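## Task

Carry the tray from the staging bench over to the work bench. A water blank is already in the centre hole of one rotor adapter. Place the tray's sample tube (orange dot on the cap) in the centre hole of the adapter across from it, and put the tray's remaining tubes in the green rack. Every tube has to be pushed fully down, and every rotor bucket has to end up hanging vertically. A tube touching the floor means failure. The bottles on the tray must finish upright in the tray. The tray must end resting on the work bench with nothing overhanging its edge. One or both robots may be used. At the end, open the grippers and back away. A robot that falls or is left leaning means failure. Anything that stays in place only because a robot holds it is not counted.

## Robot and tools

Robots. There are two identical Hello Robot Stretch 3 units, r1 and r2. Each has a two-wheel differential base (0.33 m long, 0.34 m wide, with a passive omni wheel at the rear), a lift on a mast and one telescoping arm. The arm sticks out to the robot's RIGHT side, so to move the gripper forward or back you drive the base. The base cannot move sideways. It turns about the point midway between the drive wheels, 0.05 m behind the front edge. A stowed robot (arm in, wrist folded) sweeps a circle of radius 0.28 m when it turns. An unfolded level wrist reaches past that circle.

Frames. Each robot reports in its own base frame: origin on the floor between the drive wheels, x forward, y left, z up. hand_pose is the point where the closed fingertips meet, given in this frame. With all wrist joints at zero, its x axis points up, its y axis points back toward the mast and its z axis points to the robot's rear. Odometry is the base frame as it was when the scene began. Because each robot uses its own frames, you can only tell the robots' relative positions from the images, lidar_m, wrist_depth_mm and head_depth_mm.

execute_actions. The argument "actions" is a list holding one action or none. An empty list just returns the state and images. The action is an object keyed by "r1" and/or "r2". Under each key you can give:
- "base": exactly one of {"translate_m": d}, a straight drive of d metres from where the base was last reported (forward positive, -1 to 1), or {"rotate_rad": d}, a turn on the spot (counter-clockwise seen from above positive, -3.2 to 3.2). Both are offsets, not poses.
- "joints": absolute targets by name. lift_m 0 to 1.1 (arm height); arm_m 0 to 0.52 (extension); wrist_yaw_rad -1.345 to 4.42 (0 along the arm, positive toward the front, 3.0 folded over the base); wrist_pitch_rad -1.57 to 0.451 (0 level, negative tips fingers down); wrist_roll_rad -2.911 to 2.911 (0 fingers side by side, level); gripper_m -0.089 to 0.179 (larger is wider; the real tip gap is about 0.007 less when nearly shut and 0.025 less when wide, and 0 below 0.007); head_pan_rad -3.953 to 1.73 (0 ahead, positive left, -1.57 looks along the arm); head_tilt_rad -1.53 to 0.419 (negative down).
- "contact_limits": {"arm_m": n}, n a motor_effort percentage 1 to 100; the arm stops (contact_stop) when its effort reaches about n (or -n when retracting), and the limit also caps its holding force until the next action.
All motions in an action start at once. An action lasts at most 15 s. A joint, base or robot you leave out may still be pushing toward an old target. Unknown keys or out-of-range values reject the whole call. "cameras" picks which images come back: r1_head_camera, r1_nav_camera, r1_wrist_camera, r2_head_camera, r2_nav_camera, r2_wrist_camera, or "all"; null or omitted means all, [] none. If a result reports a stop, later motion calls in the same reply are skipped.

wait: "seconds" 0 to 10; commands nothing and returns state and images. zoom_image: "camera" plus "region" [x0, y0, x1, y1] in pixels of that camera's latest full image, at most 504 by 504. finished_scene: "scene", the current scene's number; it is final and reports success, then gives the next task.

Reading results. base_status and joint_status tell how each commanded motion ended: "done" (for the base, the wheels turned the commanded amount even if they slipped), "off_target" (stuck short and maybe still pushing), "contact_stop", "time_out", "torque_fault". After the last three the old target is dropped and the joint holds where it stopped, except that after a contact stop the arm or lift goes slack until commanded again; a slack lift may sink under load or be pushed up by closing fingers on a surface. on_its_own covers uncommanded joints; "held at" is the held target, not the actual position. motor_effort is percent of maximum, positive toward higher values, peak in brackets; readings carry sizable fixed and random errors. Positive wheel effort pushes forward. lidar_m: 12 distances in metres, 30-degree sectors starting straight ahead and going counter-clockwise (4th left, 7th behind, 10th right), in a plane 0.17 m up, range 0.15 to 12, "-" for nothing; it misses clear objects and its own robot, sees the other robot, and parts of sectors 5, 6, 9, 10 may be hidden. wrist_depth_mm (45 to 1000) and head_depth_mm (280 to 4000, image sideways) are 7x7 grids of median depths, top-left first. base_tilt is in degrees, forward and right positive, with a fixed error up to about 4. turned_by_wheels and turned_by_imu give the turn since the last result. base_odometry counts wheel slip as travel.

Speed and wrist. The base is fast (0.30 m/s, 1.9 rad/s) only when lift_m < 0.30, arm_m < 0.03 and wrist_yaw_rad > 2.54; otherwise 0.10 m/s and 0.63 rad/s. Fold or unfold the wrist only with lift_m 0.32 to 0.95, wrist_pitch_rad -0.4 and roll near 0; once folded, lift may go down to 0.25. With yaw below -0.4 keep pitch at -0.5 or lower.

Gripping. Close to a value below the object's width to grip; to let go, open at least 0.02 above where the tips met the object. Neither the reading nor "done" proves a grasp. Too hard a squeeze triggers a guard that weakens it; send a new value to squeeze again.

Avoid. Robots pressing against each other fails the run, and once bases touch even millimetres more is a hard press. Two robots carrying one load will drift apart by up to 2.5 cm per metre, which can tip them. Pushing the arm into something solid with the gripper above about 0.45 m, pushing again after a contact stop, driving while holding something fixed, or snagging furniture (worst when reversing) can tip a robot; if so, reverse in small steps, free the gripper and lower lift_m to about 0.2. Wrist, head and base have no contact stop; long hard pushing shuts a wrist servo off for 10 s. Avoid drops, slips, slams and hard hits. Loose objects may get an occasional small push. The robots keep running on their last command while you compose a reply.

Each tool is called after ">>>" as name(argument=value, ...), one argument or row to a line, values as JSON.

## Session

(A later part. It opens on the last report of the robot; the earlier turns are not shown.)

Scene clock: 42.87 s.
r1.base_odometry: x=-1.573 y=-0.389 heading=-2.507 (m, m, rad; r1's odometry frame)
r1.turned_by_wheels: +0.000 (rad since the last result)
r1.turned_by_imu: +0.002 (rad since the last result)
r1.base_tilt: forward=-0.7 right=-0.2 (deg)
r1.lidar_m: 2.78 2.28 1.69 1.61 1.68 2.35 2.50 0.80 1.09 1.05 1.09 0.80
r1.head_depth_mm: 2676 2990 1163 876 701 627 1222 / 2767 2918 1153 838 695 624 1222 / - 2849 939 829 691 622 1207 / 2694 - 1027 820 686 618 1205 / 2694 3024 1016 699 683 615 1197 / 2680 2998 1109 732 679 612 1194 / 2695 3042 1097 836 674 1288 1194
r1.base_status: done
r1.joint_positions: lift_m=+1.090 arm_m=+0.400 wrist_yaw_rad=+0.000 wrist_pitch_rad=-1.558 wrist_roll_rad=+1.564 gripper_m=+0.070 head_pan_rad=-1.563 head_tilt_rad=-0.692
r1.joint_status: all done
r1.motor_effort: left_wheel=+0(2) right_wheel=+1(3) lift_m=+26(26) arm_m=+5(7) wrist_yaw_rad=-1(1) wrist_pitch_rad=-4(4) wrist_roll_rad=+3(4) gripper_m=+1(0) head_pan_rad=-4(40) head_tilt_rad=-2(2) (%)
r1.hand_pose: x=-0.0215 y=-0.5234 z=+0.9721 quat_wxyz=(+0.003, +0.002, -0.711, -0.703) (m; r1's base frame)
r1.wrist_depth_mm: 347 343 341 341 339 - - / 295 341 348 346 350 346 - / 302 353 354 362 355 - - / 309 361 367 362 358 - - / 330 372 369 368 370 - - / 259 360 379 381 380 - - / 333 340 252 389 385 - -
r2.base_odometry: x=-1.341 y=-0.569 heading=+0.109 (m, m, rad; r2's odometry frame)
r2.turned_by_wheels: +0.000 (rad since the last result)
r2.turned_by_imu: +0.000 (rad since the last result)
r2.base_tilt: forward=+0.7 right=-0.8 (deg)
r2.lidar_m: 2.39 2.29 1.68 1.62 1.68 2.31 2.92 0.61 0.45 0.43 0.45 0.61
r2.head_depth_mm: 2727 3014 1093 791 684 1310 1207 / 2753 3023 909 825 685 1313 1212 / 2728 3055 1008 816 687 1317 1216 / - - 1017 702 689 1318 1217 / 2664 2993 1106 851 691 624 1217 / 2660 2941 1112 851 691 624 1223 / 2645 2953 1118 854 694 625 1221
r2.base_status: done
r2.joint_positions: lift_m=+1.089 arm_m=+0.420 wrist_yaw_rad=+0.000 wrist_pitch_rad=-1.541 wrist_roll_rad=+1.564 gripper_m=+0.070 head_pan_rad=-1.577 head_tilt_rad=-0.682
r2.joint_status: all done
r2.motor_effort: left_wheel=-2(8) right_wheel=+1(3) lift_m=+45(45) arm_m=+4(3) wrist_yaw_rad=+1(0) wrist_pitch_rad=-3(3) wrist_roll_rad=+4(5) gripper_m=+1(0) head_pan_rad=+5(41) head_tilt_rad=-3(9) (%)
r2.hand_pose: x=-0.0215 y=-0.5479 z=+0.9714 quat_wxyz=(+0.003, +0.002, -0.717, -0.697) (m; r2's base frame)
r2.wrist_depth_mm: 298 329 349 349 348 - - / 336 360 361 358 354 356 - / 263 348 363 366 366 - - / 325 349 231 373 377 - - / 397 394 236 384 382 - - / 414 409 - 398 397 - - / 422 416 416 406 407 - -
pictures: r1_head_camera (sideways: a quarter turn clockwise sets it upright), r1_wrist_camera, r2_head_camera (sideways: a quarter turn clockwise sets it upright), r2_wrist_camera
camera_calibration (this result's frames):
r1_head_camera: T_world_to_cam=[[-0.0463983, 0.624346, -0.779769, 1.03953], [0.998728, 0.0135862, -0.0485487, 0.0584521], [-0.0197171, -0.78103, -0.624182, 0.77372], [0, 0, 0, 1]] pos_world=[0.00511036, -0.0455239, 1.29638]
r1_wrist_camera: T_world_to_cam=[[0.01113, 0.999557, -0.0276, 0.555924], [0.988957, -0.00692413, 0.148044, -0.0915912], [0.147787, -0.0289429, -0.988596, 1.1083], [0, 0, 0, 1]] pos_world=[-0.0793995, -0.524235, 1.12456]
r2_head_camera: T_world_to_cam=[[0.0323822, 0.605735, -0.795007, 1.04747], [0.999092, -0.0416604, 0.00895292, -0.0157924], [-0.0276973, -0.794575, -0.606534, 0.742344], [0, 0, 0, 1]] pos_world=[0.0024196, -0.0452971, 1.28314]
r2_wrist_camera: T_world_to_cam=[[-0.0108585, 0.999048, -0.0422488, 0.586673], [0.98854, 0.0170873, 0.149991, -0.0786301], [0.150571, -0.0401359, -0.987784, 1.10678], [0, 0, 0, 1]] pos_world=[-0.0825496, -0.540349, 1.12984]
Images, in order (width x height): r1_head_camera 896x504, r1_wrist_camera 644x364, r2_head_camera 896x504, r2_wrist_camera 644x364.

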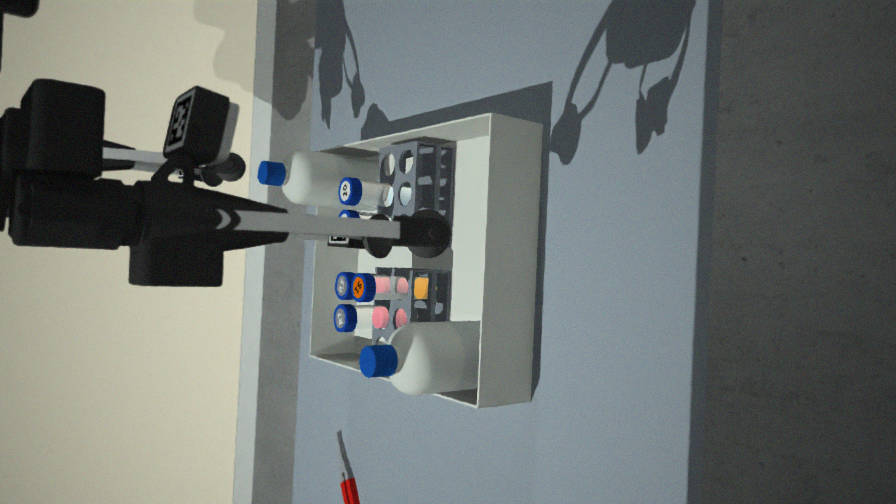

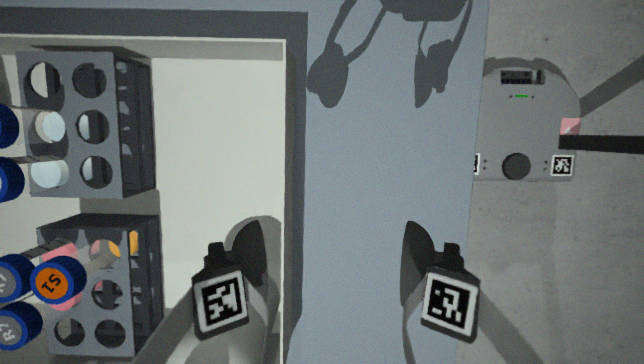

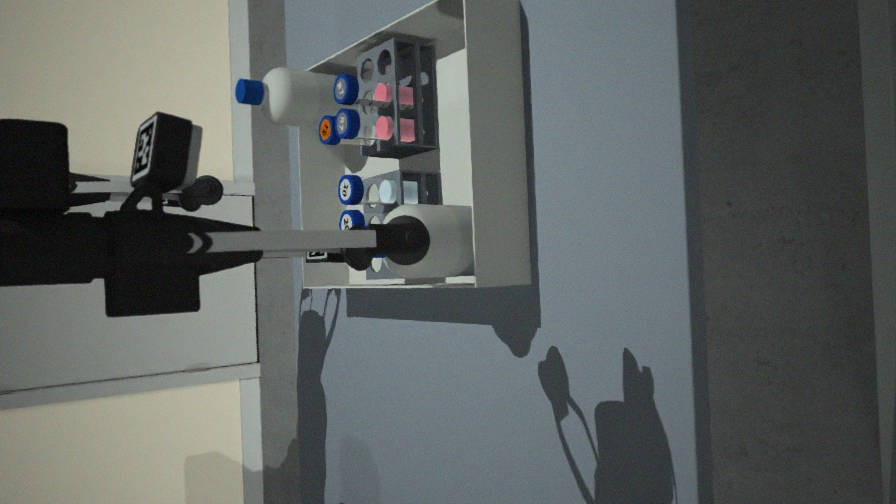

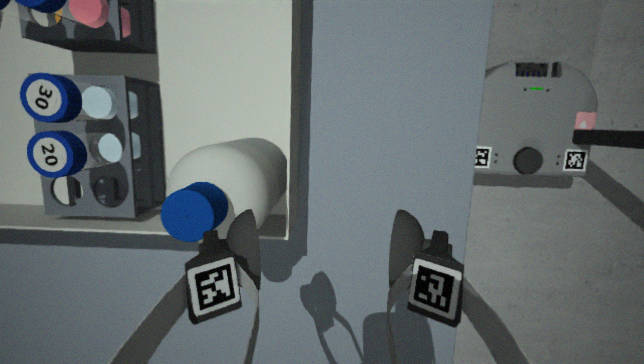

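>>> execute_actions(
  actions=[
    {"r1":{"base":{"translate_m":-0.02},"joints":{"arm_m":0.437}},"r2":{"base":{"translate_m":-0.11},"joints":{"arm_m":0.45}}},
  ],
  cameras=[],
)

>>> execute_actions(
  actions=[
    {"r1":{"joints":{"lift_m":0.925}},"r2":{"joints":{"lift_m":0.925}}},
  ],
  cameras=["r1_wrist_camera","r2_wrist_camera","r1_head_camera"],
)

Scene clock: 47.27 s.
r1.base_odometry: x=-1.557 y=-0.377 heading=-2.507 (m, m, rad; r1's odometry frame)
r1.turned_by_wheels: +0.000 (rad since the last result)
r1.turned_by_imu: +0.000 (rad since the last result)
r1.base_tilt: forward=-0.7 right=-0.2 (deg)
r1.lidar_m: 2.80 2.28 1.69 1.61 1.68 2.35 2.48 0.78 1.09 1.05 1.09 0.82
r1.head_depth_mm: 2726 2973 1167 875 701 626 1221 / 2764 3008 1152 868 695 625 1218 / - 3056 947 824 691 622 1212 / 769 927 1023 825 687 618 1202 / 2666 3013 1005 806 685 614 1201 / 2674 3021 1107 687 678 611 1200 / 2688 3019 1097 835 675 1294 1190
r1.base_status: done
r1.joint_positions: lift_m=+1.090 arm_m=+0.437 wrist_yaw_rad=+0.000 wrist_pitch_rad=-1.558 wrist_roll_rad=+1.564 gripper_m=+0.070 head_pan_rad=-1.563 head_tilt_rad=-0.692
r1.joint_status: all done
r1.motor_effort: left_wheel=+0(4) right_wheel=+1(2) lift_m=+26(26) arm_m=+4(4) wrist_yaw_rad=+0(0) wrist_pitch_rad=-4(4) wrist_roll_rad=+3(3) gripper_m=+1(1) head_pan_rad=-4(5) head_tilt_rad=-3(3) (%)
r1.hand_pose: x=-0.0215 y=-0.5603 z=+0.9721 quat_wxyz=(+0.003, +0.002, -0.711, -0.703) (m; r1's base frame)
r1.wrist_depth_mm: 341 343 342 336 339 342 - / 350 293 347 351 350 351 - / 325 328 357 356 354 353 - / 279 312 366 358 362 362 - / 375 336 367 372 369 - - / 300 321 373 374 379 - - / 270 330 301 323 389 - -
r2.base_odometry: x=-1.450 y=-0.581 heading=+0.109 (m, m, rad; r2's odometry frame)
r2.turned_by_wheels: +0.000 (rad since the last result)
r2.turned_by_imu: +0.000 (rad since the last result)
r2.base_tilt: forward=+0.6 right=-0.8 (deg)
r2.lidar_m: 2.49 2.28 1.67 1.62 1.68 2.31 2.81 0.61 0.45 0.43 0.45 0.61
r2.head_depth_mm: 2713 2998 1097 839 686 1312 1210 / 2713 3027 1096 817 685 1313 1214 / 2757 3042 920 828 689 1314 1212 / - 3066 1013 823 688 1318 1215 / 1357 2901 1017 697 691 624 1215 / 2641 2952 1109 785 693 624 1222 / 2662 2951 1119 857 693 625 1220
r2.base_status: done
r2.joint_positions: lift_m=+1.089 arm_m=+0.450 wrist_yaw_rad=+0.000 wrist_pitch_rad=-1.541 wrist_roll_rad=+1.564 gripper_m=+0.070 head_pan_rad=-1.577 head_tilt_rad=-0.682
r2.joint_status: all done
r2.motor_effort: left_wheel=-2(8) right_wheel=+1(5) lift_m=+46(45) arm_m=+3(4) wrist_yaw_rad=+1(1) wrist_pitch_rad=-3(3) wrist_roll_rad=+4(4) gripper_m=+1(0) head_pan_rad=+5(5) head_tilt_rad=-3(4) (%)
r2.hand_pose: x=-0.0215 y=-0.5779 z=+0.9714 quat_wxyz=(+0.003, +0.002, -0.717, -0.697) (m; r2's base frame)
r2.wrist_depth_mm: 319 304 336 344 345 348 - / 334 297 355 358 355 355 - / 252 306 371 365 362 360 - / 383 354 379 372 374 374 - / 392 323 384 383 385 - - / 406 326 - 395 400 - - / 368 351 249 405 408 - -
pictures: none
No camera images: the call's "cameras" was empty. Leave "cameras" out to get every camera's image.

Scene clock: 49.60 s.
r1.base_odometry: x=-1.557 y=-0.377 heading=-2.507 (m, m, rad; r1's odometry frame)
r1.turned_by_wheels: +0.000 (rad since the last result)
r1.turned_by_imu: +0.000 (rad since the last result)
r1.base_tilt: forward=-0.8 right=-0.3 (deg)
r1.lidar_m: 2.79 2.28 1.68 1.61 1.67 2.35 2.48 0.78 1.09 1.05 1.10 0.82
r1.head_depth_mm: 2686 2989 - - 670 620 1223 / 2682 2918 1098 868 695 625 1212 / 2701 2860 - 815 690 621 1211 / 2573 876 - 822 686 617 1210 / 965 2961 1006 810 682 614 1204 / 2705 3031 1107 687 678 612 1196 / 2703 3050 1099 836 676 1290 1189
r1.base_status: not commanded
r1.joint_positions: lift_m=+0.925 arm_m=+0.437 wrist_yaw_rad=+0.000 wrist_pitch_rad=-1.558 wrist_roll_rad=+1.564 gripper_m=+0.070 head_pan_rad=-1.563 head_tilt_rad=-0.692
r1.joint_status: all done
r1.motor_effort: left_wheel=+0(1) right_wheel=+1(1) lift_m=+22(22) arm_m=+6(5) wrist_yaw_rad=+0(0) wrist_pitch_rad=-3(4) wrist_roll_rad=+3(3) gripper_m=+0(1) head_pan_rad=-4(4) head_tilt_rad=-3(3) (%)
r1.hand_pose: x=-0.0215 y=-0.5603 z=+0.8073 quat_wxyz=(+0.003, +0.002, -0.711, -0.703) (m; r1's base frame)
r1.wrist_depth_mm: 176 172 168 185 186 185 184 / 187 190 189 189 190 187 188 / 194 194 193 193 194 193 191 / 197 199 197 197 198 197 196 / 198 204 201 202 202 202 199 / 209 209 206 206 208 206 204 / 203 212 212 210 214 210 211
r2.base_odometry: x=-1.450 y=-0.581 heading=+0.109 (m, m, rad; r2's odometry frame)
r2.turned_by_wheels: +0.000 (rad since the last result)
r2.turned_by_imu: +0.000 (rad since the last result)
r2.base_tilt: forward=+0.6 right=-1.0 (deg)
r2.lidar_m: 2.49 2.29 1.68 1.62 1.69 2.31 2.81 0.61 0.45 0.43 0.45 0.61
r2.head_depth_mm: 2689 3020 - - 667 1308 1212 / 2720 2891 1053 814 686 1316 1211 / 2704 - 906 830 688 1318 1207 / 2647 916 - 821 681 1323 1214 / 856 889 1017 697 689 623 1218 / 2592 2934 1111 786 692 624 1220 / 2663 2934 1116 855 694 625 1222
r2.base_status: not commanded
r2.joint_positions: lift_m=+0.926 arm_m=+0.450 wrist_yaw_rad=+0.000 wrist_pitch_rad=-1.541 wrist_roll_rad=+1.564 gripper_m=+0.070 head_pan_rad=-1.577 head_tilt_rad=-0.682
r2.joint_status: all done
r2.motor_effort: left_wheel=-2(2) right_wheel=+1(1) lift_m=+21(43) arm_m=+3(3) wrist_yaw_rad=+0(1) wrist_pitch_rad=-3(3) wrist_roll_rad=+4(4) gripper_m=+1(0) head_pan_rad=+5(5) head_tilt_rad=-3(4) (%)
r2.hand_pose: x=-0.0215 y=-0.5779 z=+0.8074 quat_wxyz=(+0.003, +0.002, -0.717, -0.697) (m; r2's base frame)
r2.wrist_depth_mm: 192 192 191 190 191 188 187 / 195 197 197 195 194 195 191 / 201 202 202 200 201 199 196 / 204 209 207 206 206 205 201 / 214 213 211 211 210 210 207 / 214 220 - 218 217 215 214 / 199 226 209 221 224 221 220
pictures: r1_head_camera (sideways: a quarter turn clockwise sets it upright), r1_wrist_camera, r2_wrist_camera
camera_calibration (this result's frames):
r1_head_camera: T_world_to_cam=[[-0.0463983, 0.624346, -0.779769, 1.03953], [0.998728, 0.0135862, -0.0485487, 0.0584521], [-0.0197171, -0.78103, -0.624182, 0.77372], [0, 0, 0, 1]] pos_world=[0.00511036, -0.0455239, 1.29638]
r1_wrist_camera: T_world_to_cam=[[0.0111301, 0.999559, -0.0275343, 0.588292], [0.988957, -0.006934, 0.148043, -0.067461], [0.147787, -0.028878, -0.988598, 0.944384], [0, 0, 0, 1]] pos_world=[-0.0793995, -0.561229, 0.959801]
r2_wrist_camera: T_world_to_cam=[[-0.0108589, 0.999051, -0.0421885, 0.609659], [0.98854, 0.0170786, 0.149992, -0.0535256], [0.150571, -0.0400763, -0.987787, 0.943624], [0, 0, 0, 1]] pos_world=[-0.0825496, -0.570349, 0.965848]
Images, in order (width x height): r1_head_camera 896x504, r1_wrist_camera 644x364, r2_wrist_camera 644x364.

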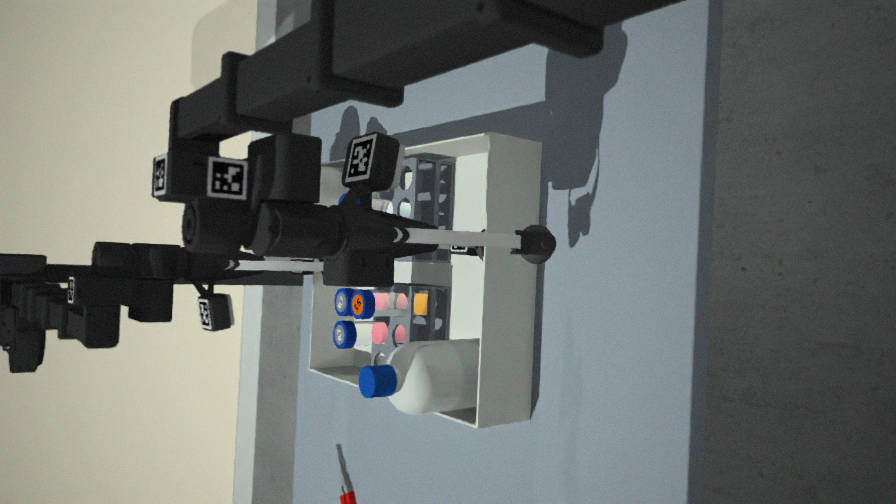

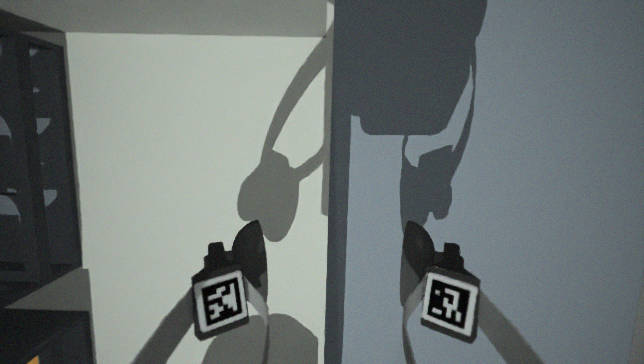

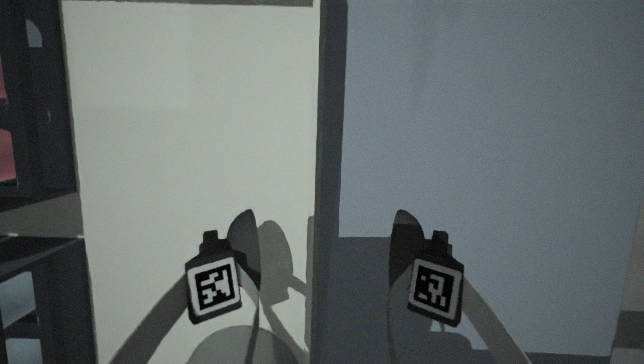

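>>> execute_actions(
  actions=[
    {"r1":{"joints":{"gripper_m":-0.07,"lift_m":0.926,"arm_m":0.44}},"r2":{"joints":{"gripper_m":-0.07,"arm_m":0.454,"lift_m":0.923}}},
  ],
  cameras=["r1_wrist_camera","r2_wrist_camera"],
)

>>> execute_actions(
  actions=[
    {"r1":{"joints":{"lift_m":0.96}},"r2":{"joints":{"lift_m":0.957}}},
  ],
  cameras=["r1_wrist_camera","r2_wrist_camera","r1_head_camera"],
)

Scene clock: 54.50 s.
r1.base_odometry: x=-1.557 y=-0.377 heading=-2.507 (m, m, rad; r1's odometry frame)
r1.turned_by_wheels: +0.000 (rad since the last result)
r1.turned_by_imu: +0.000 (rad since the last result)
r1.base_tilt: forward=-0.7 right=-0.3 (deg)
r1.lidar_m: 2.80 2.28 1.69 1.61 1.68 2.34 2.48 0.78 1.09 1.05 1.09 0.82
r1.head_depth_mm: 2657 2974 - - 670 620 1219 / 2684 2893 1096 866 694 624 1218 / 2685 2871 930 810 689 622 1209 / 2561 869 - 827 685 619 1208 / 976 2932 1007 808 681 615 1201 / 2703 3003 1108 686 679 611 1194 / 2688 3012 1099 834 675 1290 1196
r1.base_status: not commanded
r1.joint_positions: lift_m=+0.926 arm_m=+0.440 wrist_yaw_rad=-0.001 wrist_pitch_rad=-1.554 wrist_roll_rad=+1.569 gripper_m=-0.069 head_pan_rad=-1.563 head_tilt_rad=-0.692
r1.joint_status: all done
r1.motor_effort: left_wheel=-1(2) right_wheel=+1(1) lift_m=+27(26) arm_m=+5(6) wrist_yaw_rad=+1(0) wrist_pitch_rad=-6(7) wrist_roll_rad=+1(3) gripper_m=-25(100) head_pan_rad=-4(4) head_tilt_rad=-3(3) (%)
r1.hand_pose: x=-0.0215 y=-0.5645 z=+0.8080 quat_wxyz=(+0.001, +0.000, -0.713, -0.701) (m; r1's base frame)
r1.wrist_depth_mm: 173 172 168 182 186 184 184 / 185 187 185 186 189 190 187 / 189 190 191 190 193 192 191 / 192 196 194 196 198 197 195 / 197 202 199 196 202 201 201 / 207 207 204 - 208 204 206 / 205 211 210 210 213 210 210
r2.base_odometry: x=-1.450 y=-0.581 heading=+0.109 (m, m, rad; r2's odometry frame)
r2.turned_by_wheels: +0.000 (rad since the last result)
r2.turned_by_imu: +0.000 (rad since the last result)
r2.base_tilt: forward=+0.7 right=-0.8 (deg)
r2.lidar_m: 2.50 2.29 1.68 1.62 1.68 2.31 2.81 0.61 0.45 0.43 0.45 0.61
r2.head_depth_mm: 2726 3026 - - 665 1312 1208 / 2710 2903 1075 813 686 1309 1212 / 2706 - 917 828 688 1314 1213 / 2660 916 - 824 689 1318 1217 / 855 886 1016 695 691 623 1215 / 2620 2929 1112 785 692 625 1224 / 2651 2962 1120 855 693 625 1222
r2.base_status: not commanded
r2.joint_positions: lift_m=+0.923 arm_m=+0.454 wrist_yaw_rad=-0.002 wrist_pitch_rad=-1.537 wrist_roll_rad=+1.571 gripper_m=-0.068 head_pan_rad=-1.577 head_tilt_rad=-0.682
r2.joint_status: all done
r2.motor_effort: left_wheel=-2(3) right_wheel=+1(1) lift_m=+28(28) arm_m=+3(3) wrist_yaw_rad=+1(2) wrist_pitch_rad=-4(5) wrist_roll_rad=-1(4) gripper_m=-32(100) head_pan_rad=+5(5) head_tilt_rad=-3(3) (%)
r2.hand_pose: x=-0.0215 y=-0.5829 z=+0.8050 quat_wxyz=(-0.001, -0.001, -0.719, -0.695) (m; r2's base frame)
r2.wrist_depth_mm: 189 189 188 187 187 186 184 / 189 193 192 193 192 191 189 / 195 199 197 197 197 196 193 / 200 204 202 201 201 199 198 / 211 209 206 202 207 206 203 / 191 213 211 - 211 211 208 / 191 218 210 219 219 217 214
pictures: r1_wrist_camera, r2_wrist_camera
camera_calibration (this result's frames):
r1_wrist_camera: T_world_to_cam=[[0.0169541, 0.999342, -0.0320511, 0.596155], [0.988891, -0.0120252, 0.148156, -0.0705676], [0.147673, -0.0342069, -0.988445, 0.941773], [0, 0, 0, 1]] pos_world=[-0.0793979, -0.564396, 0.960452]
r2_wrist_camera: T_world_to_cam=[[-0.0017624, 0.99894, -0.0459948, 0.617771], [0.988623, 0.0086583, 0.150164, -0.0581592], [0.150403, -0.0452068, -0.987591, 0.937948], [0, 0, 0, 1]] pos_world=[-0.0824843, -0.574211, 0.963456]
Images, in order (width x height): r1_wrist_camera 644x364, r2_wrist_camera 644x364.

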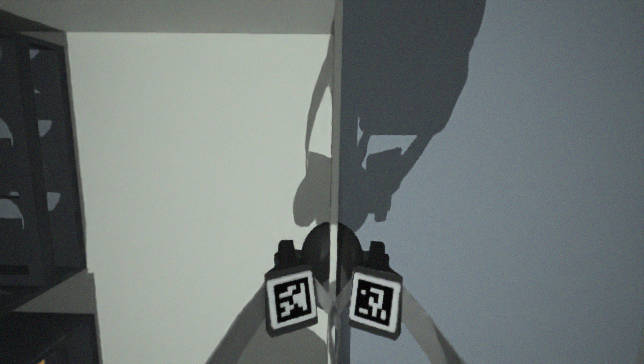

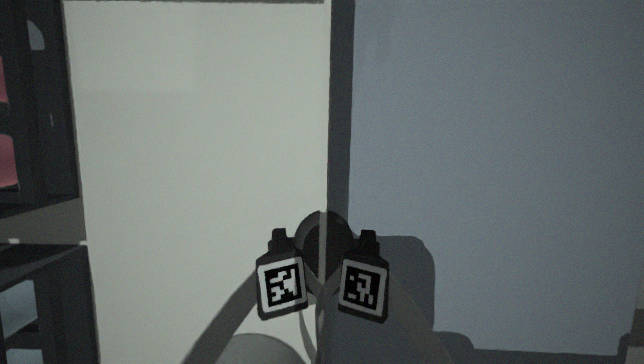

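Scene clock: 55.60 s.
r1.base_odometry: x=-1.557 y=-0.377 heading=-2.507 (m, m, rad; r1's odometry frame)
r1.turned_by_wheels: +0.000 (rad since the last result)
r1.turned_by_imu: +0.000 (rad since the last result)
r1.base_tilt: forward=-0.8 right=-0.3 (deg)
r1.lidar_m: 2.80 2.28 1.69 1.61 1.68 2.35 2.48 0.78 1.08 1.05 1.10 0.82
r1.head_depth_mm: 2670 2875 - 842 701 626 1224 / 2644 - 1151 837 698 624 1218 / 2695 - 865 792 692 621 1213 / 2598 855 - 795 686 617 1207 / 954 2948 966 700 684 614 1198 / 2700 3005 1061 672 678 611 1196 / 2713 3002 1093 835 676 1295 1187
r1.base_status: not commanded
r1.joint_positions: lift_m=+0.960 arm_m=+0.440 wrist_yaw_rad=-0.001 wrist_pitch_rad=-1.554 wrist_roll_rad=+1.569 gripper_m=-0.063 head_pan_rad=-1.563 head_tilt_rad=-0.692
r1.joint_status: all done
r1.on_its_own: gripper_m is held at -0.064, not at your -0.070, by its stall guard, which is still easing
r1.motor_effort: left_wheel=-2(2) right_wheel=+1(1) lift_m=+31(33) arm_m=+4(5) wrist_yaw_rad=+0(0) wrist_pitch_rad=-6(6) wrist_roll_rad=+1(1) gripper_m=-18(24) head_pan_rad=-5(4) head_tilt_rad=-3(3) (%)
r1.hand_pose: x=-0.0215 y=-0.5645 z=+0.8417 quat_wxyz=(+0.001, +0.000, -0.713, -0.701) (m; r1's base frame)
r1.wrist_depth_mm: 176 176 172 178 217 214 213 / 182 183 182 183 222 220 221 / 188 189 188 186 226 225 222 / 193 195 193 193 233 231 230 / 196 200 200 200 236 233 234 / 208 206 206 - 241 238 243 / 204 214 213 213 248 247 -
r2.base_odometry: x=-1.450 y=-0.581 heading=+0.109 (m, m, rad; r2's odometry frame)
r2.turned_by_wheels: +0.000 (rad since the last result)
r2.turned_by_imu: +0.000 (rad since the last result)
r2.base_tilt: forward=+0.7 right=-0.7 (deg)
r2.lidar_m: 2.49 2.28 1.68 1.62 1.68 2.31 2.80 0.61 0.45 0.43 0.45 0.61
r2.head_depth_mm: 2714 2915 - 843 683 1306 1207 / 2702 - 1052 765 687 1314 1213 / 2666 - 837 719 688 1315 1214 / 2610 - - 713 689 1317 1216 / 792 1588 825 682 692 623 1218 / 2640 2942 1065 707 693 625 1222 / 2656 2954 1118 856 693 627 1221
r2.base_status: not commanded
r2.joint_positions: lift_m=+0.956 arm_m=+0.454 wrist_yaw_rad=-0.002 wrist_pitch_rad=-1.538 wrist_roll_rad=+1.572 gripper_m=-0.064 head_pan_rad=-1.577 head_tilt_rad=-0.682
r2.joint_status: all done
r2.on_its_own: gripper_m is held at -0.063, not at your -0.070, by its stall guard, which is still easing
r2.motor_effort: left_wheel=-3(3) right_wheel=+2(2) lift_m=+53(54) arm_m=+3(3) wrist_yaw_rad=+1(2) wrist_pitch_rad=-4(4) wrist_roll_rad=-1(1) gripper_m=-4(32) head_pan_rad=+5(5) head_tilt_rad=-3(2) (%)
r2.hand_pose: x=-0.0215 y=-0.5828 z=+0.8380 quat_wxyz=(-0.001, -0.001, -0.718, -0.696) (m; r2's base frame)
r2.wrist_depth_mm: 191 193 192 191 219 217 215 / 195 196 196 195 223 223 220 / 199 200 198 200 230 226 226 / 199 204 202 202 237 234 232 / 209 209 207 204 241 240 241 / 207 213 210 - 247 247 - / 192 217 213 214 255 252 -
pictures: r1_head_camera (sideways: a quarter turn clockwise sets it upright), r1_wrist_camera, r2_wrist_camera
camera_calibration (this result's frames):
r1_head_camera: T_world_to_cam=[[-0.0463981, 0.624346, -0.779769, 1.03953], [0.998728, 0.0135859, -0.0485487, 0.058452], [-0.0197173, -0.78103, -0.624182, 0.77372], [0, 0, 0, 1]] pos_world=[0.00511034, -0.0455239, 1.29638]
r1_wrist_camera: T_world_to_cam=[[0.0169828, 0.999342, -0.0320504, 0.597236], [0.988891, -0.0120536, 0.148156, -0.0755826], [0.147672, -0.0342104, -0.988445, 0.975118], [0, 0, 0, 1]] pos_world=[-0.0793974, -0.564395, 0.99419]
r2_wrist_camera: T_world_to_cam=[[-0.00137656, 0.99896, -0.0455698, 0.618843], [0.988625, 0.00821303, 0.150178, -0.0633867], [0.150396, -0.0448447, -0.987608, 0.970758], [0, 0, 0, 1]] pos_world=[-0.0824808, -0.574146, 0.996448]
Images, in order (width x height): r1_head_camera 896x504, r1_wrist_camera 644x364, r2_wrist_camera 644x364.

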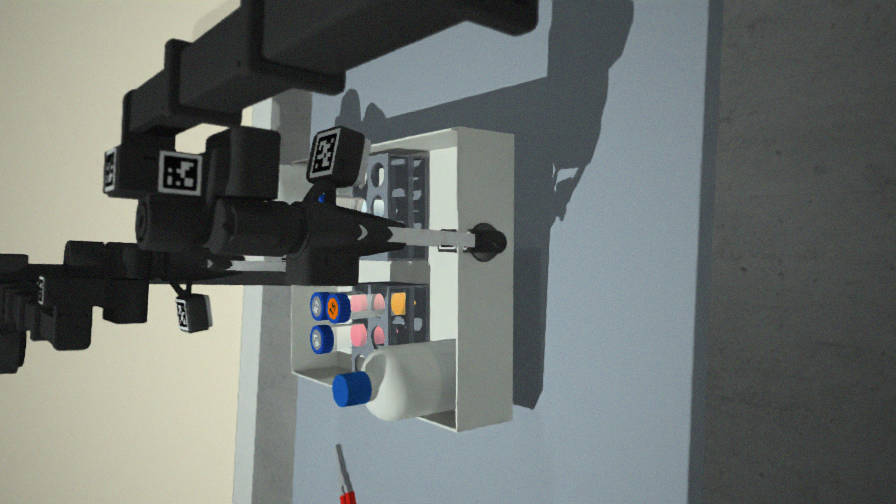

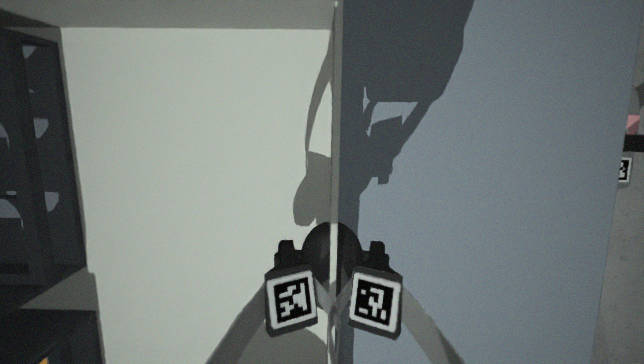

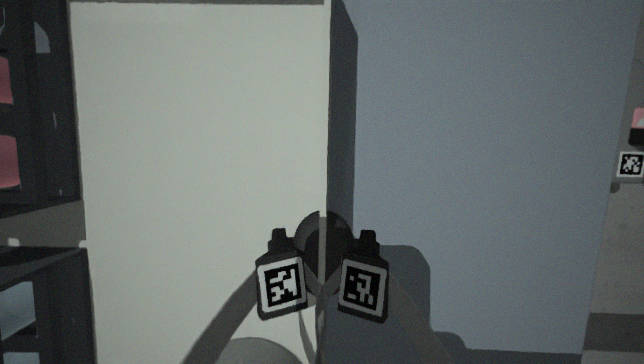

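>>> execute_actions(
  actions=[
    {"r1":{"base":{"rotate_rad":-0.022},"joints":{"lift_m":1.075}},"r2":{"base":{"rotate_rad":0.004},"joints":{"lift_m":1.072}}},
  ],
  cameras=[],
)

>>> execute_actions(
  actions=[
    {"r1":{"base":{"translate_m":-0.5}},"r2":{"base":{"translate_m":0.5}}},
  ],
  cameras=["r1_wrist_camera","r2_wrist_camera","r1_head_camera"],
)

Scene clock: 59.00 s.
r1.base_odometry: x=-1.557 y=-0.377 heading=-2.529 (m, m, rad; r1's odometry frame)
r1.turned_by_wheels: -0.022 (rad since the last result)
r1.turned_by_imu: -0.022 (rad since the last result)
r1.base_tilt: forward=-0.8 right=-0.2 (deg)
r1.lidar_m: 2.80 2.33 1.69 1.61 1.67 2.30 2.48 0.78 1.09 1.05 1.09 0.82
r1.head_depth_mm: 2760 2970 1165 874 700 629 1220 / 2691 2952 1108 839 697 624 1214 / - 866 739 805 691 621 1211 / 775 891 766 802 688 618 1204 / 1424 2852 737 795 682 613 1198 / 2695 2933 584 764 679 612 1196 / 2701 3001 1093 832 674 608 1189
r1.base_status: done
r1.joint_positions: lift_m=+1.075 arm_m=+0.440 wrist_yaw_rad=+0.002 wrist_pitch_rad=-1.551 wrist_roll_rad=+1.567 gripper_m=-0.055 head_pan_rad=-1.563 head_tilt_rad=-0.692
r1.joint_status: all done
r1.on_its_own: gripper_m is held at -0.056, not at your -0.070, by its stall guard, which is not easing now
r1.motor_effort: left_wheel=+1(3) right_wheel=-3(4) lift_m=+32(33) arm_m=+3(5) wrist_yaw_rad=-2(2) wrist_pitch_rad=-8(8) wrist_roll_rad=+2(2) gripper_m=-20(20) head_pan_rad=-5(5) head_tilt_rad=-3(3) (%)
r1.hand_pose: x=-0.0216 y=-0.5653 z=+0.9566 quat_wxyz=(+0.002, +0.002, -0.714, -0.700) (m; r1's base frame)
r1.wrist_depth_mm: 157 159 165 179 322 319 - / 183 183 183 182 328 327 - / 186 188 187 191 339 337 - / 194 195 195 196 346 341 - / 197 203 200 200 351 356 - / 200 207 204 - 363 360 - / 203 213 214 213 369 367 -
r2.base_odometry: x=-1.450 y=-0.581 heading=+0.113 (m, m, rad; r2's odometry frame)
r2.turned_by_wheels: +0.004 (rad since the last result)
r2.turned_by_imu: +0.004 (rad since the last result)
r2.base_tilt: forward=+0.6 right=-0.9 (deg)
r2.lidar_m: 2.49 2.28 1.68 1.62 1.68 2.32 2.81 0.61 0.45 0.43 0.45 0.61
r2.head_depth_mm: 2778 2989 1095 841 683 1313 1210 / 2717 2979 737 792 686 1315 1214 / 2769 837 757 793 686 1316 1213 / - - 755 795 688 1321 1212 / 796 933 613 799 691 624 1217 / 2642 2867 602 799 691 624 1215 / 2663 2934 1115 856 693 625 1219
r2.base_status: done
r2.joint_positions: lift_m=+1.071 arm_m=+0.454 wrist_yaw_rad=-0.002 wrist_pitch_rad=-1.537 wrist_roll_rad=+1.572 gripper_m=-0.049 head_pan_rad=-1.577 head_tilt_rad=-0.682
r2.joint_status: all done
r2.on_its_own: gripper_m is held at -0.050, not at your -0.070, by its stall guard, which is not easing now
r2.motor_effort: left_wheel=-2(11) right_wheel=+0(13) lift_m=+53(54) arm_m=+3(3) wrist_yaw_rad=+3(2) wrist_pitch_rad=-4(5) wrist_roll_rad=-1(2) gripper_m=-24(26) head_pan_rad=+4(5) head_tilt_rad=-3(3) (%)
r2.hand_pose: x=-0.0215 y=-0.5831 z=+0.9530 quat_wxyz=(-0.001, -0.002, -0.719, -0.695) (m; r2's base frame)
r2.wrist_depth_mm: 192 195 193 193 328 327 - / 195 196 195 196 335 333 - / 199 202 198 198 348 342 - / 200 206 203 202 355 356 - / 211 209 207 203 363 361 - / 192 213 210 - 373 - - / 190 216 214 214 385 - -
pictures: none
No camera images: the call's "cameras" was empty. Leave "cameras" out to get every camera's image.

Scene clock: 65.47 s.
r1.base_odometry: x=-1.148 y=-0.089 heading=-2.529 (m, m, rad; r1's odometry frame)
r1.turned_by_wheels: +0.000 (rad since the last result)
r1.turned_by_imu: +0.001 (rad since the last result)
r1.base_tilt: forward=-0.8 right=-0.2 (deg)
r1.lidar_m: 3.30 2.32 1.67 1.60 1.68 2.29 1.99 2.21 0.44 1.06 1.09 1.28
r1.head_depth_mm: 2761 3026 2820 2123 1655 1332 1227 / 2669 2943 2719 842 695 625 1148 / - 871 742 804 690 622 1193 / 782 891 765 799 686 619 1203 / 1436 2850 741 793 680 615 1201 / 2698 2939 588 788 677 611 1197 / 2711 3037 1096 833 674 1294 1189
r1.base_status: done
r1.joint_positions: lift_m=+1.075 arm_m=+0.440 wrist_yaw_rad=+0.002 wrist_pitch_rad=-1.542 wrist_roll_rad=+1.567 gripper_m=-0.055 head_pan_rad=-1.563 head_tilt_rad=-0.692
r1.joint_status: not commanded
r1.on_its_own: gripper_m is held at -0.056, not at your -0.070, by its stall guard, which is not easing now
r1.motor_effort: left_wheel=+2(2) right_wheel=-3(6) lift_m=+32(32) arm_m=+4(4) wrist_yaw_rad=-2(2) wrist_pitch_rad=-12(12) wrist_roll_rad=+2(2) gripper_m=-19(20) head_pan_rad=-4(4) head_tilt_rad=-3(3) (%)
r1.hand_pose: x=-0.0216 y=-0.5676 z=+0.9565 quat_wxyz=(+0.002, +0.002, -0.717, -0.697) (m; r1's base frame)
r1.wrist_depth_mm: 156 160 164 178 319 319 - / 185 185 181 185 329 327 - / 188 191 188 190 338 338 - / 195 195 194 195 343 342 - / 198 202 200 200 352 353 - / 203 210 207 - 358 360 - / 204 217 215 216 369 369 -
r2.base_odometry: x=-0.953 y=-0.525 heading=+0.113 (m, m, rad; r2's odometry frame)
r2.turned_by_wheels: +0.000 (rad since the last result)
r2.turned_by_imu: -0.003 (rad since the last result)
r2.base_tilt: forward=+0.6 right=-0.7 (deg)
r2.lidar_m: 2.00 2.28 1.68 1.62 1.68 2.31 3.32 0.61 0.45 0.43 0.45 2.23
r2.head_depth_mm: 2772 3006 1095 841 684 1311 1211 / 2712 2992 712 816 685 1309 1212 / 2790 842 737 818 687 1317 1208 / - - 754 796 689 1317 1211 / 800 936 616 799 689 1317 1221 / 2671 2902 606 799 692 624 910 / 2647 2938 2673 1946 692 625 1199
r2.base_status: done
r2.joint_positions: lift_m=+1.071 arm_m=+0.454 wrist_yaw_rad=-0.002 wrist_pitch_rad=-1.527 wrist_roll_rad=+1.572 gripper_m=-0.049 head_pan_rad=-1.577 head_tilt_rad=-0.682
r2.joint_status: not commanded
r2.on_its_own: gripper_m is held at -0.050, not at your -0.070, by its stall guard, which is not easing now
r2.motor_effort: left_wheel=-1(2) right_wheel=-1(7) lift_m=+52(53) arm_m=+3(3) wrist_yaw_rad=+2(2) wrist_pitch_rad=-8(8) wrist_roll_rad=-2(1) gripper_m=-24(24) head_pan_rad=+5(5) head_tilt_rad=-2(3) (%)
r2.hand_pose: x=-0.0215 y=-0.5857 z=+0.9528 quat_wxyz=(-0.001, -0.001, -0.722, -0.692) (m; r2's base frame)
r2.wrist_depth_mm: 193 195 194 193 327 325 - / 198 200 196 195 336 333 - / 200 202 200 198 343 343 - / 202 206 203 203 354 349 - / 212 209 208 205 363 362 - / 191 213 212 - 372 371 - / 190 219 214 214 388 - -
pictures: r1_head_camera (sideways: a quarter turn clockwise sets it upright), r1_wrist_camera, r2_wrist_camera
camera_calibration (this result's frames):
r1_head_camera: T_world_to_cam=[[-0.0463984, 0.624346, -0.779769, 1.03953], [0.998728, 0.0135863, -0.0485487, 0.0584521], [-0.019717, -0.78103, -0.624182, 0.77372], [0, 0, 0, 1]] pos_world=[0.00511036, -0.0455239, 1.29638]
r1_wrist_camera: T_world_to_cam=[[0.0121934, 0.998967, -0.0437797, 0.614895], [0.988937, -0.00557467, 0.148233, -0.0889657], [0.147836, -0.0451028, -0.987983, 1.08186], [0, 0, 0, 1]] pos_world=[-0.0794535, -0.565961, 1.10896]
r2_wrist_camera: T_world_to_cam=[[-0.00114941, 0.998395, -0.0566159, 0.637165], [0.988629, 0.00964803, 0.150068, -0.0796567], [0.150373, -0.0557996, -0.987053, 1.0771], [0, 0, 0, 1]] pos_world=[-0.0824843, -0.575273, 1.11119]
Images, in order (width x height): r1_head_camera 896x504, r1_wrist_camera 644x364, r2_wrist_camera 644x364.

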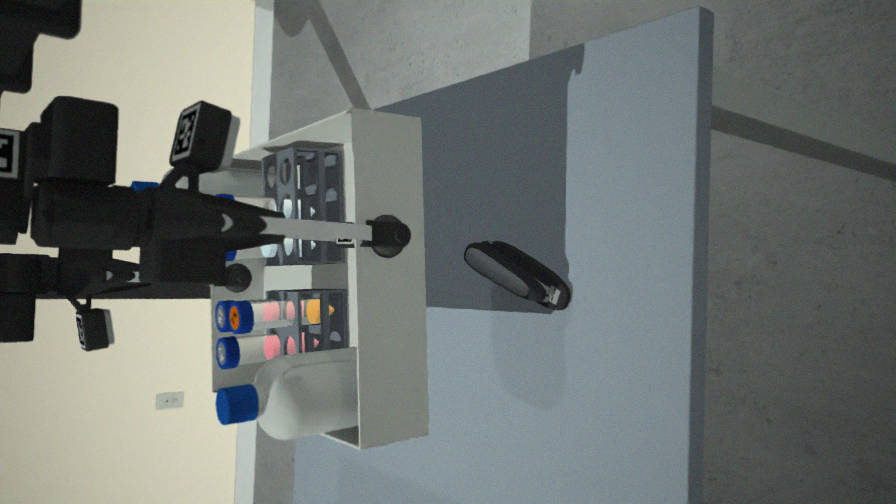

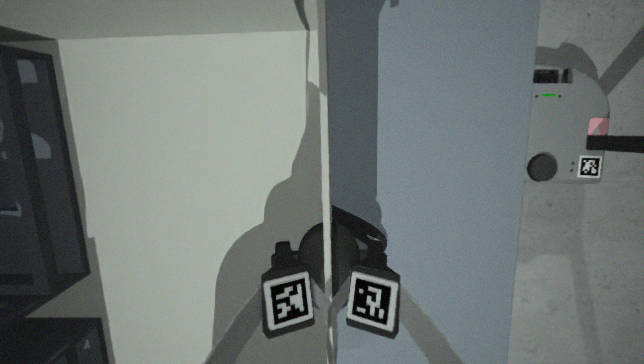

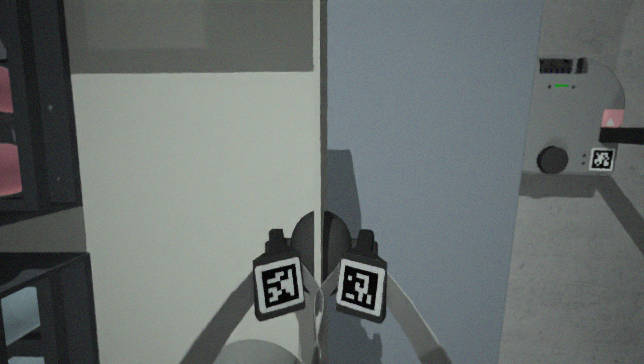

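>>> execute_actions(
  actions=[
    {"r1":{"base":{"rotate_rad":0.013},"joints":{"arm_m":0.446}},"r2":{"base":{"rotate_rad":-0.003},"joints":{"arm_m":0.459}}},
  ],
  cameras=[],
)

>>> execute_actions(
  actions=[
    {"r1":{"base":{"translate_m":-0.8}},"r2":{"base":{"translate_m":0.8}}},
  ],
  cameras=["r1_wrist_camera","r2_wrist_camera"],
)

Scene clock: 71.00 s.
r1.base_odometry: x=-1.148 y=-0.089 heading=-2.516 (m, m, rad; r1's odometry frame)
r1.turned_by_wheels: +0.013 (rad since the last result)
r1.turned_by_imu: +0.013 (rad since the last result)
r1.base_tilt: forward=-0.8 right=-0.2 (deg)
r1.lidar_m: 3.29 2.29 1.67 1.60 1.69 2.32 1.99 2.21 0.44 1.05 1.09 1.28
r1.head_depth_mm: 2770 3009 2830 2139 1572 630 1222 / 2712 2966 2674 839 695 626 889 / - 839 746 808 691 621 1210 / 772 900 770 784 684 617 1206 / 2649 2929 741 794 682 614 1201 / 2696 2901 589 788 678 1297 1199 / 2705 3030 1094 834 677 1296 1189
r1.base_status: done
r1.joint_positions: lift_m=+1.075 arm_m=+0.446 wrist_yaw_rad=+0.002 wrist_pitch_rad=-1.556 wrist_roll_rad=+1.567 gripper_m=-0.055 head_pan_rad=-1.563 head_tilt_rad=-0.692
r1.joint_status: all done
r1.on_its_own: gripper_m is held at -0.056, not at your -0.070, by its stall guard, which is not easing now
r1.motor_effort: left_wheel=-1(2) right_wheel=+0(4) lift_m=+31(32) arm_m=+5(5) wrist_yaw_rad=-2(1) wrist_pitch_rad=-5(12) wrist_roll_rad=+2(2) gripper_m=-19(20) head_pan_rad=-5(4) head_tilt_rad=-3(3) (%)
r1.hand_pose: x=-0.0216 y=-0.5699 z=+0.9567 quat_wxyz=(+0.002, +0.002, -0.712, -0.702) (m; r1's base frame)
r1.wrist_depth_mm: 167 168 170 177 326 326 - / 183 184 182 182 330 332 - / 187 188 187 188 336 340 - / 193 194 193 194 350 342 - / 196 201 200 198 357 355 - / 206 207 205 - 366 362 - / 196 214 213 212 373 - -
r2.base_odometry: x=-0.953 y=-0.525 heading=+0.110 (m, m, rad; r2's odometry frame)
r2.turned_by_wheels: -0.003 (rad since the last result)
r2.turned_by_imu: -0.003 (rad since the last result)
r2.base_tilt: forward=+0.7 right=-0.7 (deg)
r2.lidar_m: 2.00 2.29 1.68 1.62 1.67 2.30 3.33 0.62 0.45 0.43 0.45 2.23
r2.head_depth_mm: 2730 3033 1091 843 685 1312 1211 / 2703 2975 737 817 686 1316 1210 / 2760 837 753 795 688 1311 1207 / - - 753 794 689 1321 1216 / 798 935 615 797 690 1316 1219 / 2674 2896 608 801 693 623 911 / 2662 2944 2695 1953 691 625 1198
r2.base_status: done
r2.joint_positions: lift_m=+1.071 arm_m=+0.459 wrist_yaw_rad=-0.002 wrist_pitch_rad=-1.540 wrist_roll_rad=+1.572 gripper_m=-0.049 head_pan_rad=-1.577 head_tilt_rad=-0.682
r2.joint_status: all done
r2.on_its_own: gripper_m is held at -0.050, not at your -0.070, by its stall guard, which is not easing now
r2.motor_effort: left_wheel=-2(5) right_wheel=+2(9) lift_m=+53(53) arm_m=+4(2) wrist_yaw_rad=+2(2) wrist_pitch_rad=-3(8) wrist_roll_rad=-2(2) gripper_m=-23(24) head_pan_rad=+5(5) head_tilt_rad=-3(3) (%)
r2.hand_pose: x=-0.0215 y=-0.5872 z=+0.9530 quat_wxyz=(-0.001, -0.001, -0.718, -0.696) (m; r2's base frame)
r2.wrist_depth_mm: 192 194 192 193 324 323 - / 195 198 196 195 339 336 - / 199 200 199 199 347 341 - / 200 206 202 204 355 357 - / 210 208 207 206 358 365 - / 188 213 211 - 374 - - / 188 216 213 215 382 - -
pictures: none
No camera images: the call's "cameras" was empty. Leave "cameras" out to get every camera's image.

Scene clock: 80.47 s.
r1.base_odometry: x=-0.499 y=+0.379 heading=-2.516 (m, m, rad; r1's odometry frame)
r1.turned_by_wheels: +0.000 (rad since the last result)
r1.turned_by_imu: +0.001 (rad since the last result)
r1.base_tilt: forward=-0.7 right=-0.2 (deg)
r1.lidar_m: 2.06 2.25 1.69 1.63 1.69 2.33 2.59 1.21 3.24 1.49 1.20 0.72
r1.head_depth_mm: 2760 2981 2832 2123 1701 1429 1218 / 2692 2935 2683 2041 1697 1424 1213 / - 836 745 1953 1683 1415 1213 / 768 895 765 1819 1682 1403 1205 / 2656 2904 739 1757 1667 1396 1203 / 2718 2960 587 1928 1659 1386 1193 / 2699 3011 2677 2029 1644 1378 1188
r1.base_status: done
r1.joint_positions: lift_m=+1.075 arm_m=+0.446 wrist_yaw_rad=+0.002 wrist_pitch_rad=-1.562 wrist_roll_rad=+1.567 gripper_m=-0.055 head_pan_rad=-1.563 head_tilt_rad=-0.692
r1.joint_status: not commanded
r1.on_its_own: gripper_m is held at -0.056, not at your -0.070, by its stall guard, which is not easing now
r1.motor_effort: left_wheel=-1(2) right_wheel=+0(3) lift_m=+32(31) arm_m=+5(5) wrist_yaw_rad=-1(1) wrist_pitch_rad=-2(5) wrist_roll_rad=+2(1) gripper_m=-19(19) head_pan_rad=-4(4) head_tilt_rad=-3(3) (%)
r1.hand_pose: x=-0.0216 y=-0.5683 z=+0.9569 quat_wxyz=(+0.002, +0.002, -0.710, -0.704) (m; r1's base frame)
r1.wrist_depth_mm: 167 168 169 178 - - - / 181 183 181 182 - - - / 186 189 186 187 - - - / 191 193 192 193 - - - / 195 200 199 198 - - - / 204 205 205 - - - - / 198 212 213 213 - - -
r2.base_odometry: x=-0.158 y=-0.437 heading=+0.110 (m, m, rad; r2's odometry frame)
r2.turned_by_wheels: +0.000 (rad since the last result)
r2.turned_by_imu: -0.004 (rad since the last result)
r2.base_tilt: forward=+0.7 right=-0.8 (deg)
r2.lidar_m: 1.67 2.30 1.67 1.62 1.68 2.29 1.72 0.73 1.22 1.49 3.30 1.22
r2.head_depth_mm: 2749 3001 2644 2039 1660 1396 1206 / 2686 2982 736 1913 1655 1402 1211 / 2792 840 757 1915 1667 1406 1212 / - - 753 1766 1678 1405 1220 / 792 934 613 1724 1673 1410 1216 / 2639 2894 605 1927 1683 1414 1219 / 2677 2907 2688 2064 1678 1416 1221
r2.base_status: done
r2.joint_positions: lift_m=+1.071 arm_m=+0.459 wrist_yaw_rad=-0.002 wrist_pitch_rad=-1.547 wrist_roll_rad=+1.572 gripper_m=-0.049 head_pan_rad=-1.577 head_tilt_rad=-0.682
r2.joint_status: not commanded
r2.on_its_own: gripper_m is held at -0.050, not at your -0.070, by its stall guard, which is not easing now
r2.motor_effort: left_wheel=-2(2) right_wheel=+1(10) lift_m=+53(53) arm_m=+4(4) wrist_yaw_rad=+1(1) wrist_pitch_rad=-1(3) wrist_roll_rad=-1(1) gripper_m=-23(23) head_pan_rad=+5(5) head_tilt_rad=-3(2) (%)
r2.hand_pose: x=-0.0215 y=-0.5855 z=+0.9532 quat_wxyz=(-0.001, -0.001, -0.715, -0.699) (m; r2's base frame)
r2.wrist_depth_mm: 190 192 191 192 - - - / 194 197 195 194 - - - / 198 199 198 198 - - - / 199 203 203 201 - - - / 208 207 206 204 - - - / 191 211 209 - - - - / 187 215 212 216 - - -
pictures: r1_wrist_camera, r2_wrist_camera
camera_calibration (this result's frames):
r1_wrist_camera: T_world_to_cam=[[0.0128587, 0.999643, -0.023429, 0.596486], [0.988938, -0.00925132, 0.14804, -0.0909347], [0.14777, -0.0250734, -0.988704, 1.09429], [0, 0, 0, 1]] pos_world=[-0.0794452, -0.569677, 1.10937]
r2_wrist_camera: T_world_to_cam=[[-0.00145732, 0.999318, -0.036909, 0.618747], [0.98862, 0.00699183, 0.15027, -0.0814584], [0.150426, -0.03627, -0.987956, 1.08971], [0, 0, 0, 1]] pos_world=[-0.0824881, -0.578231, 1.11167]
Images, in order (width x height): r1_wrist_camera 644x364, r2_wrist_camera 644x364.

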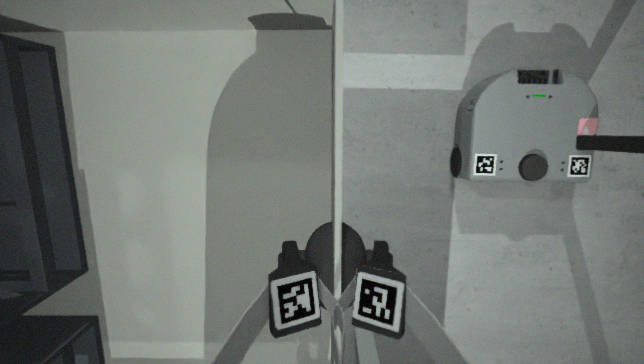

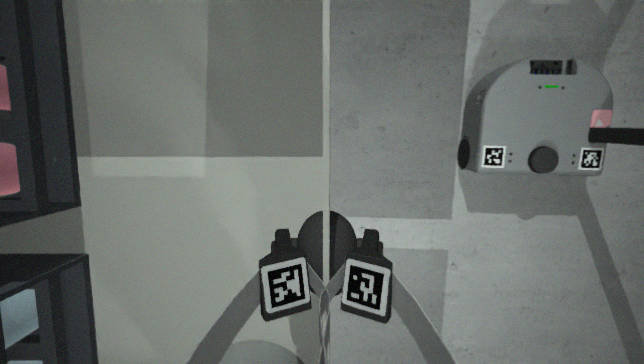

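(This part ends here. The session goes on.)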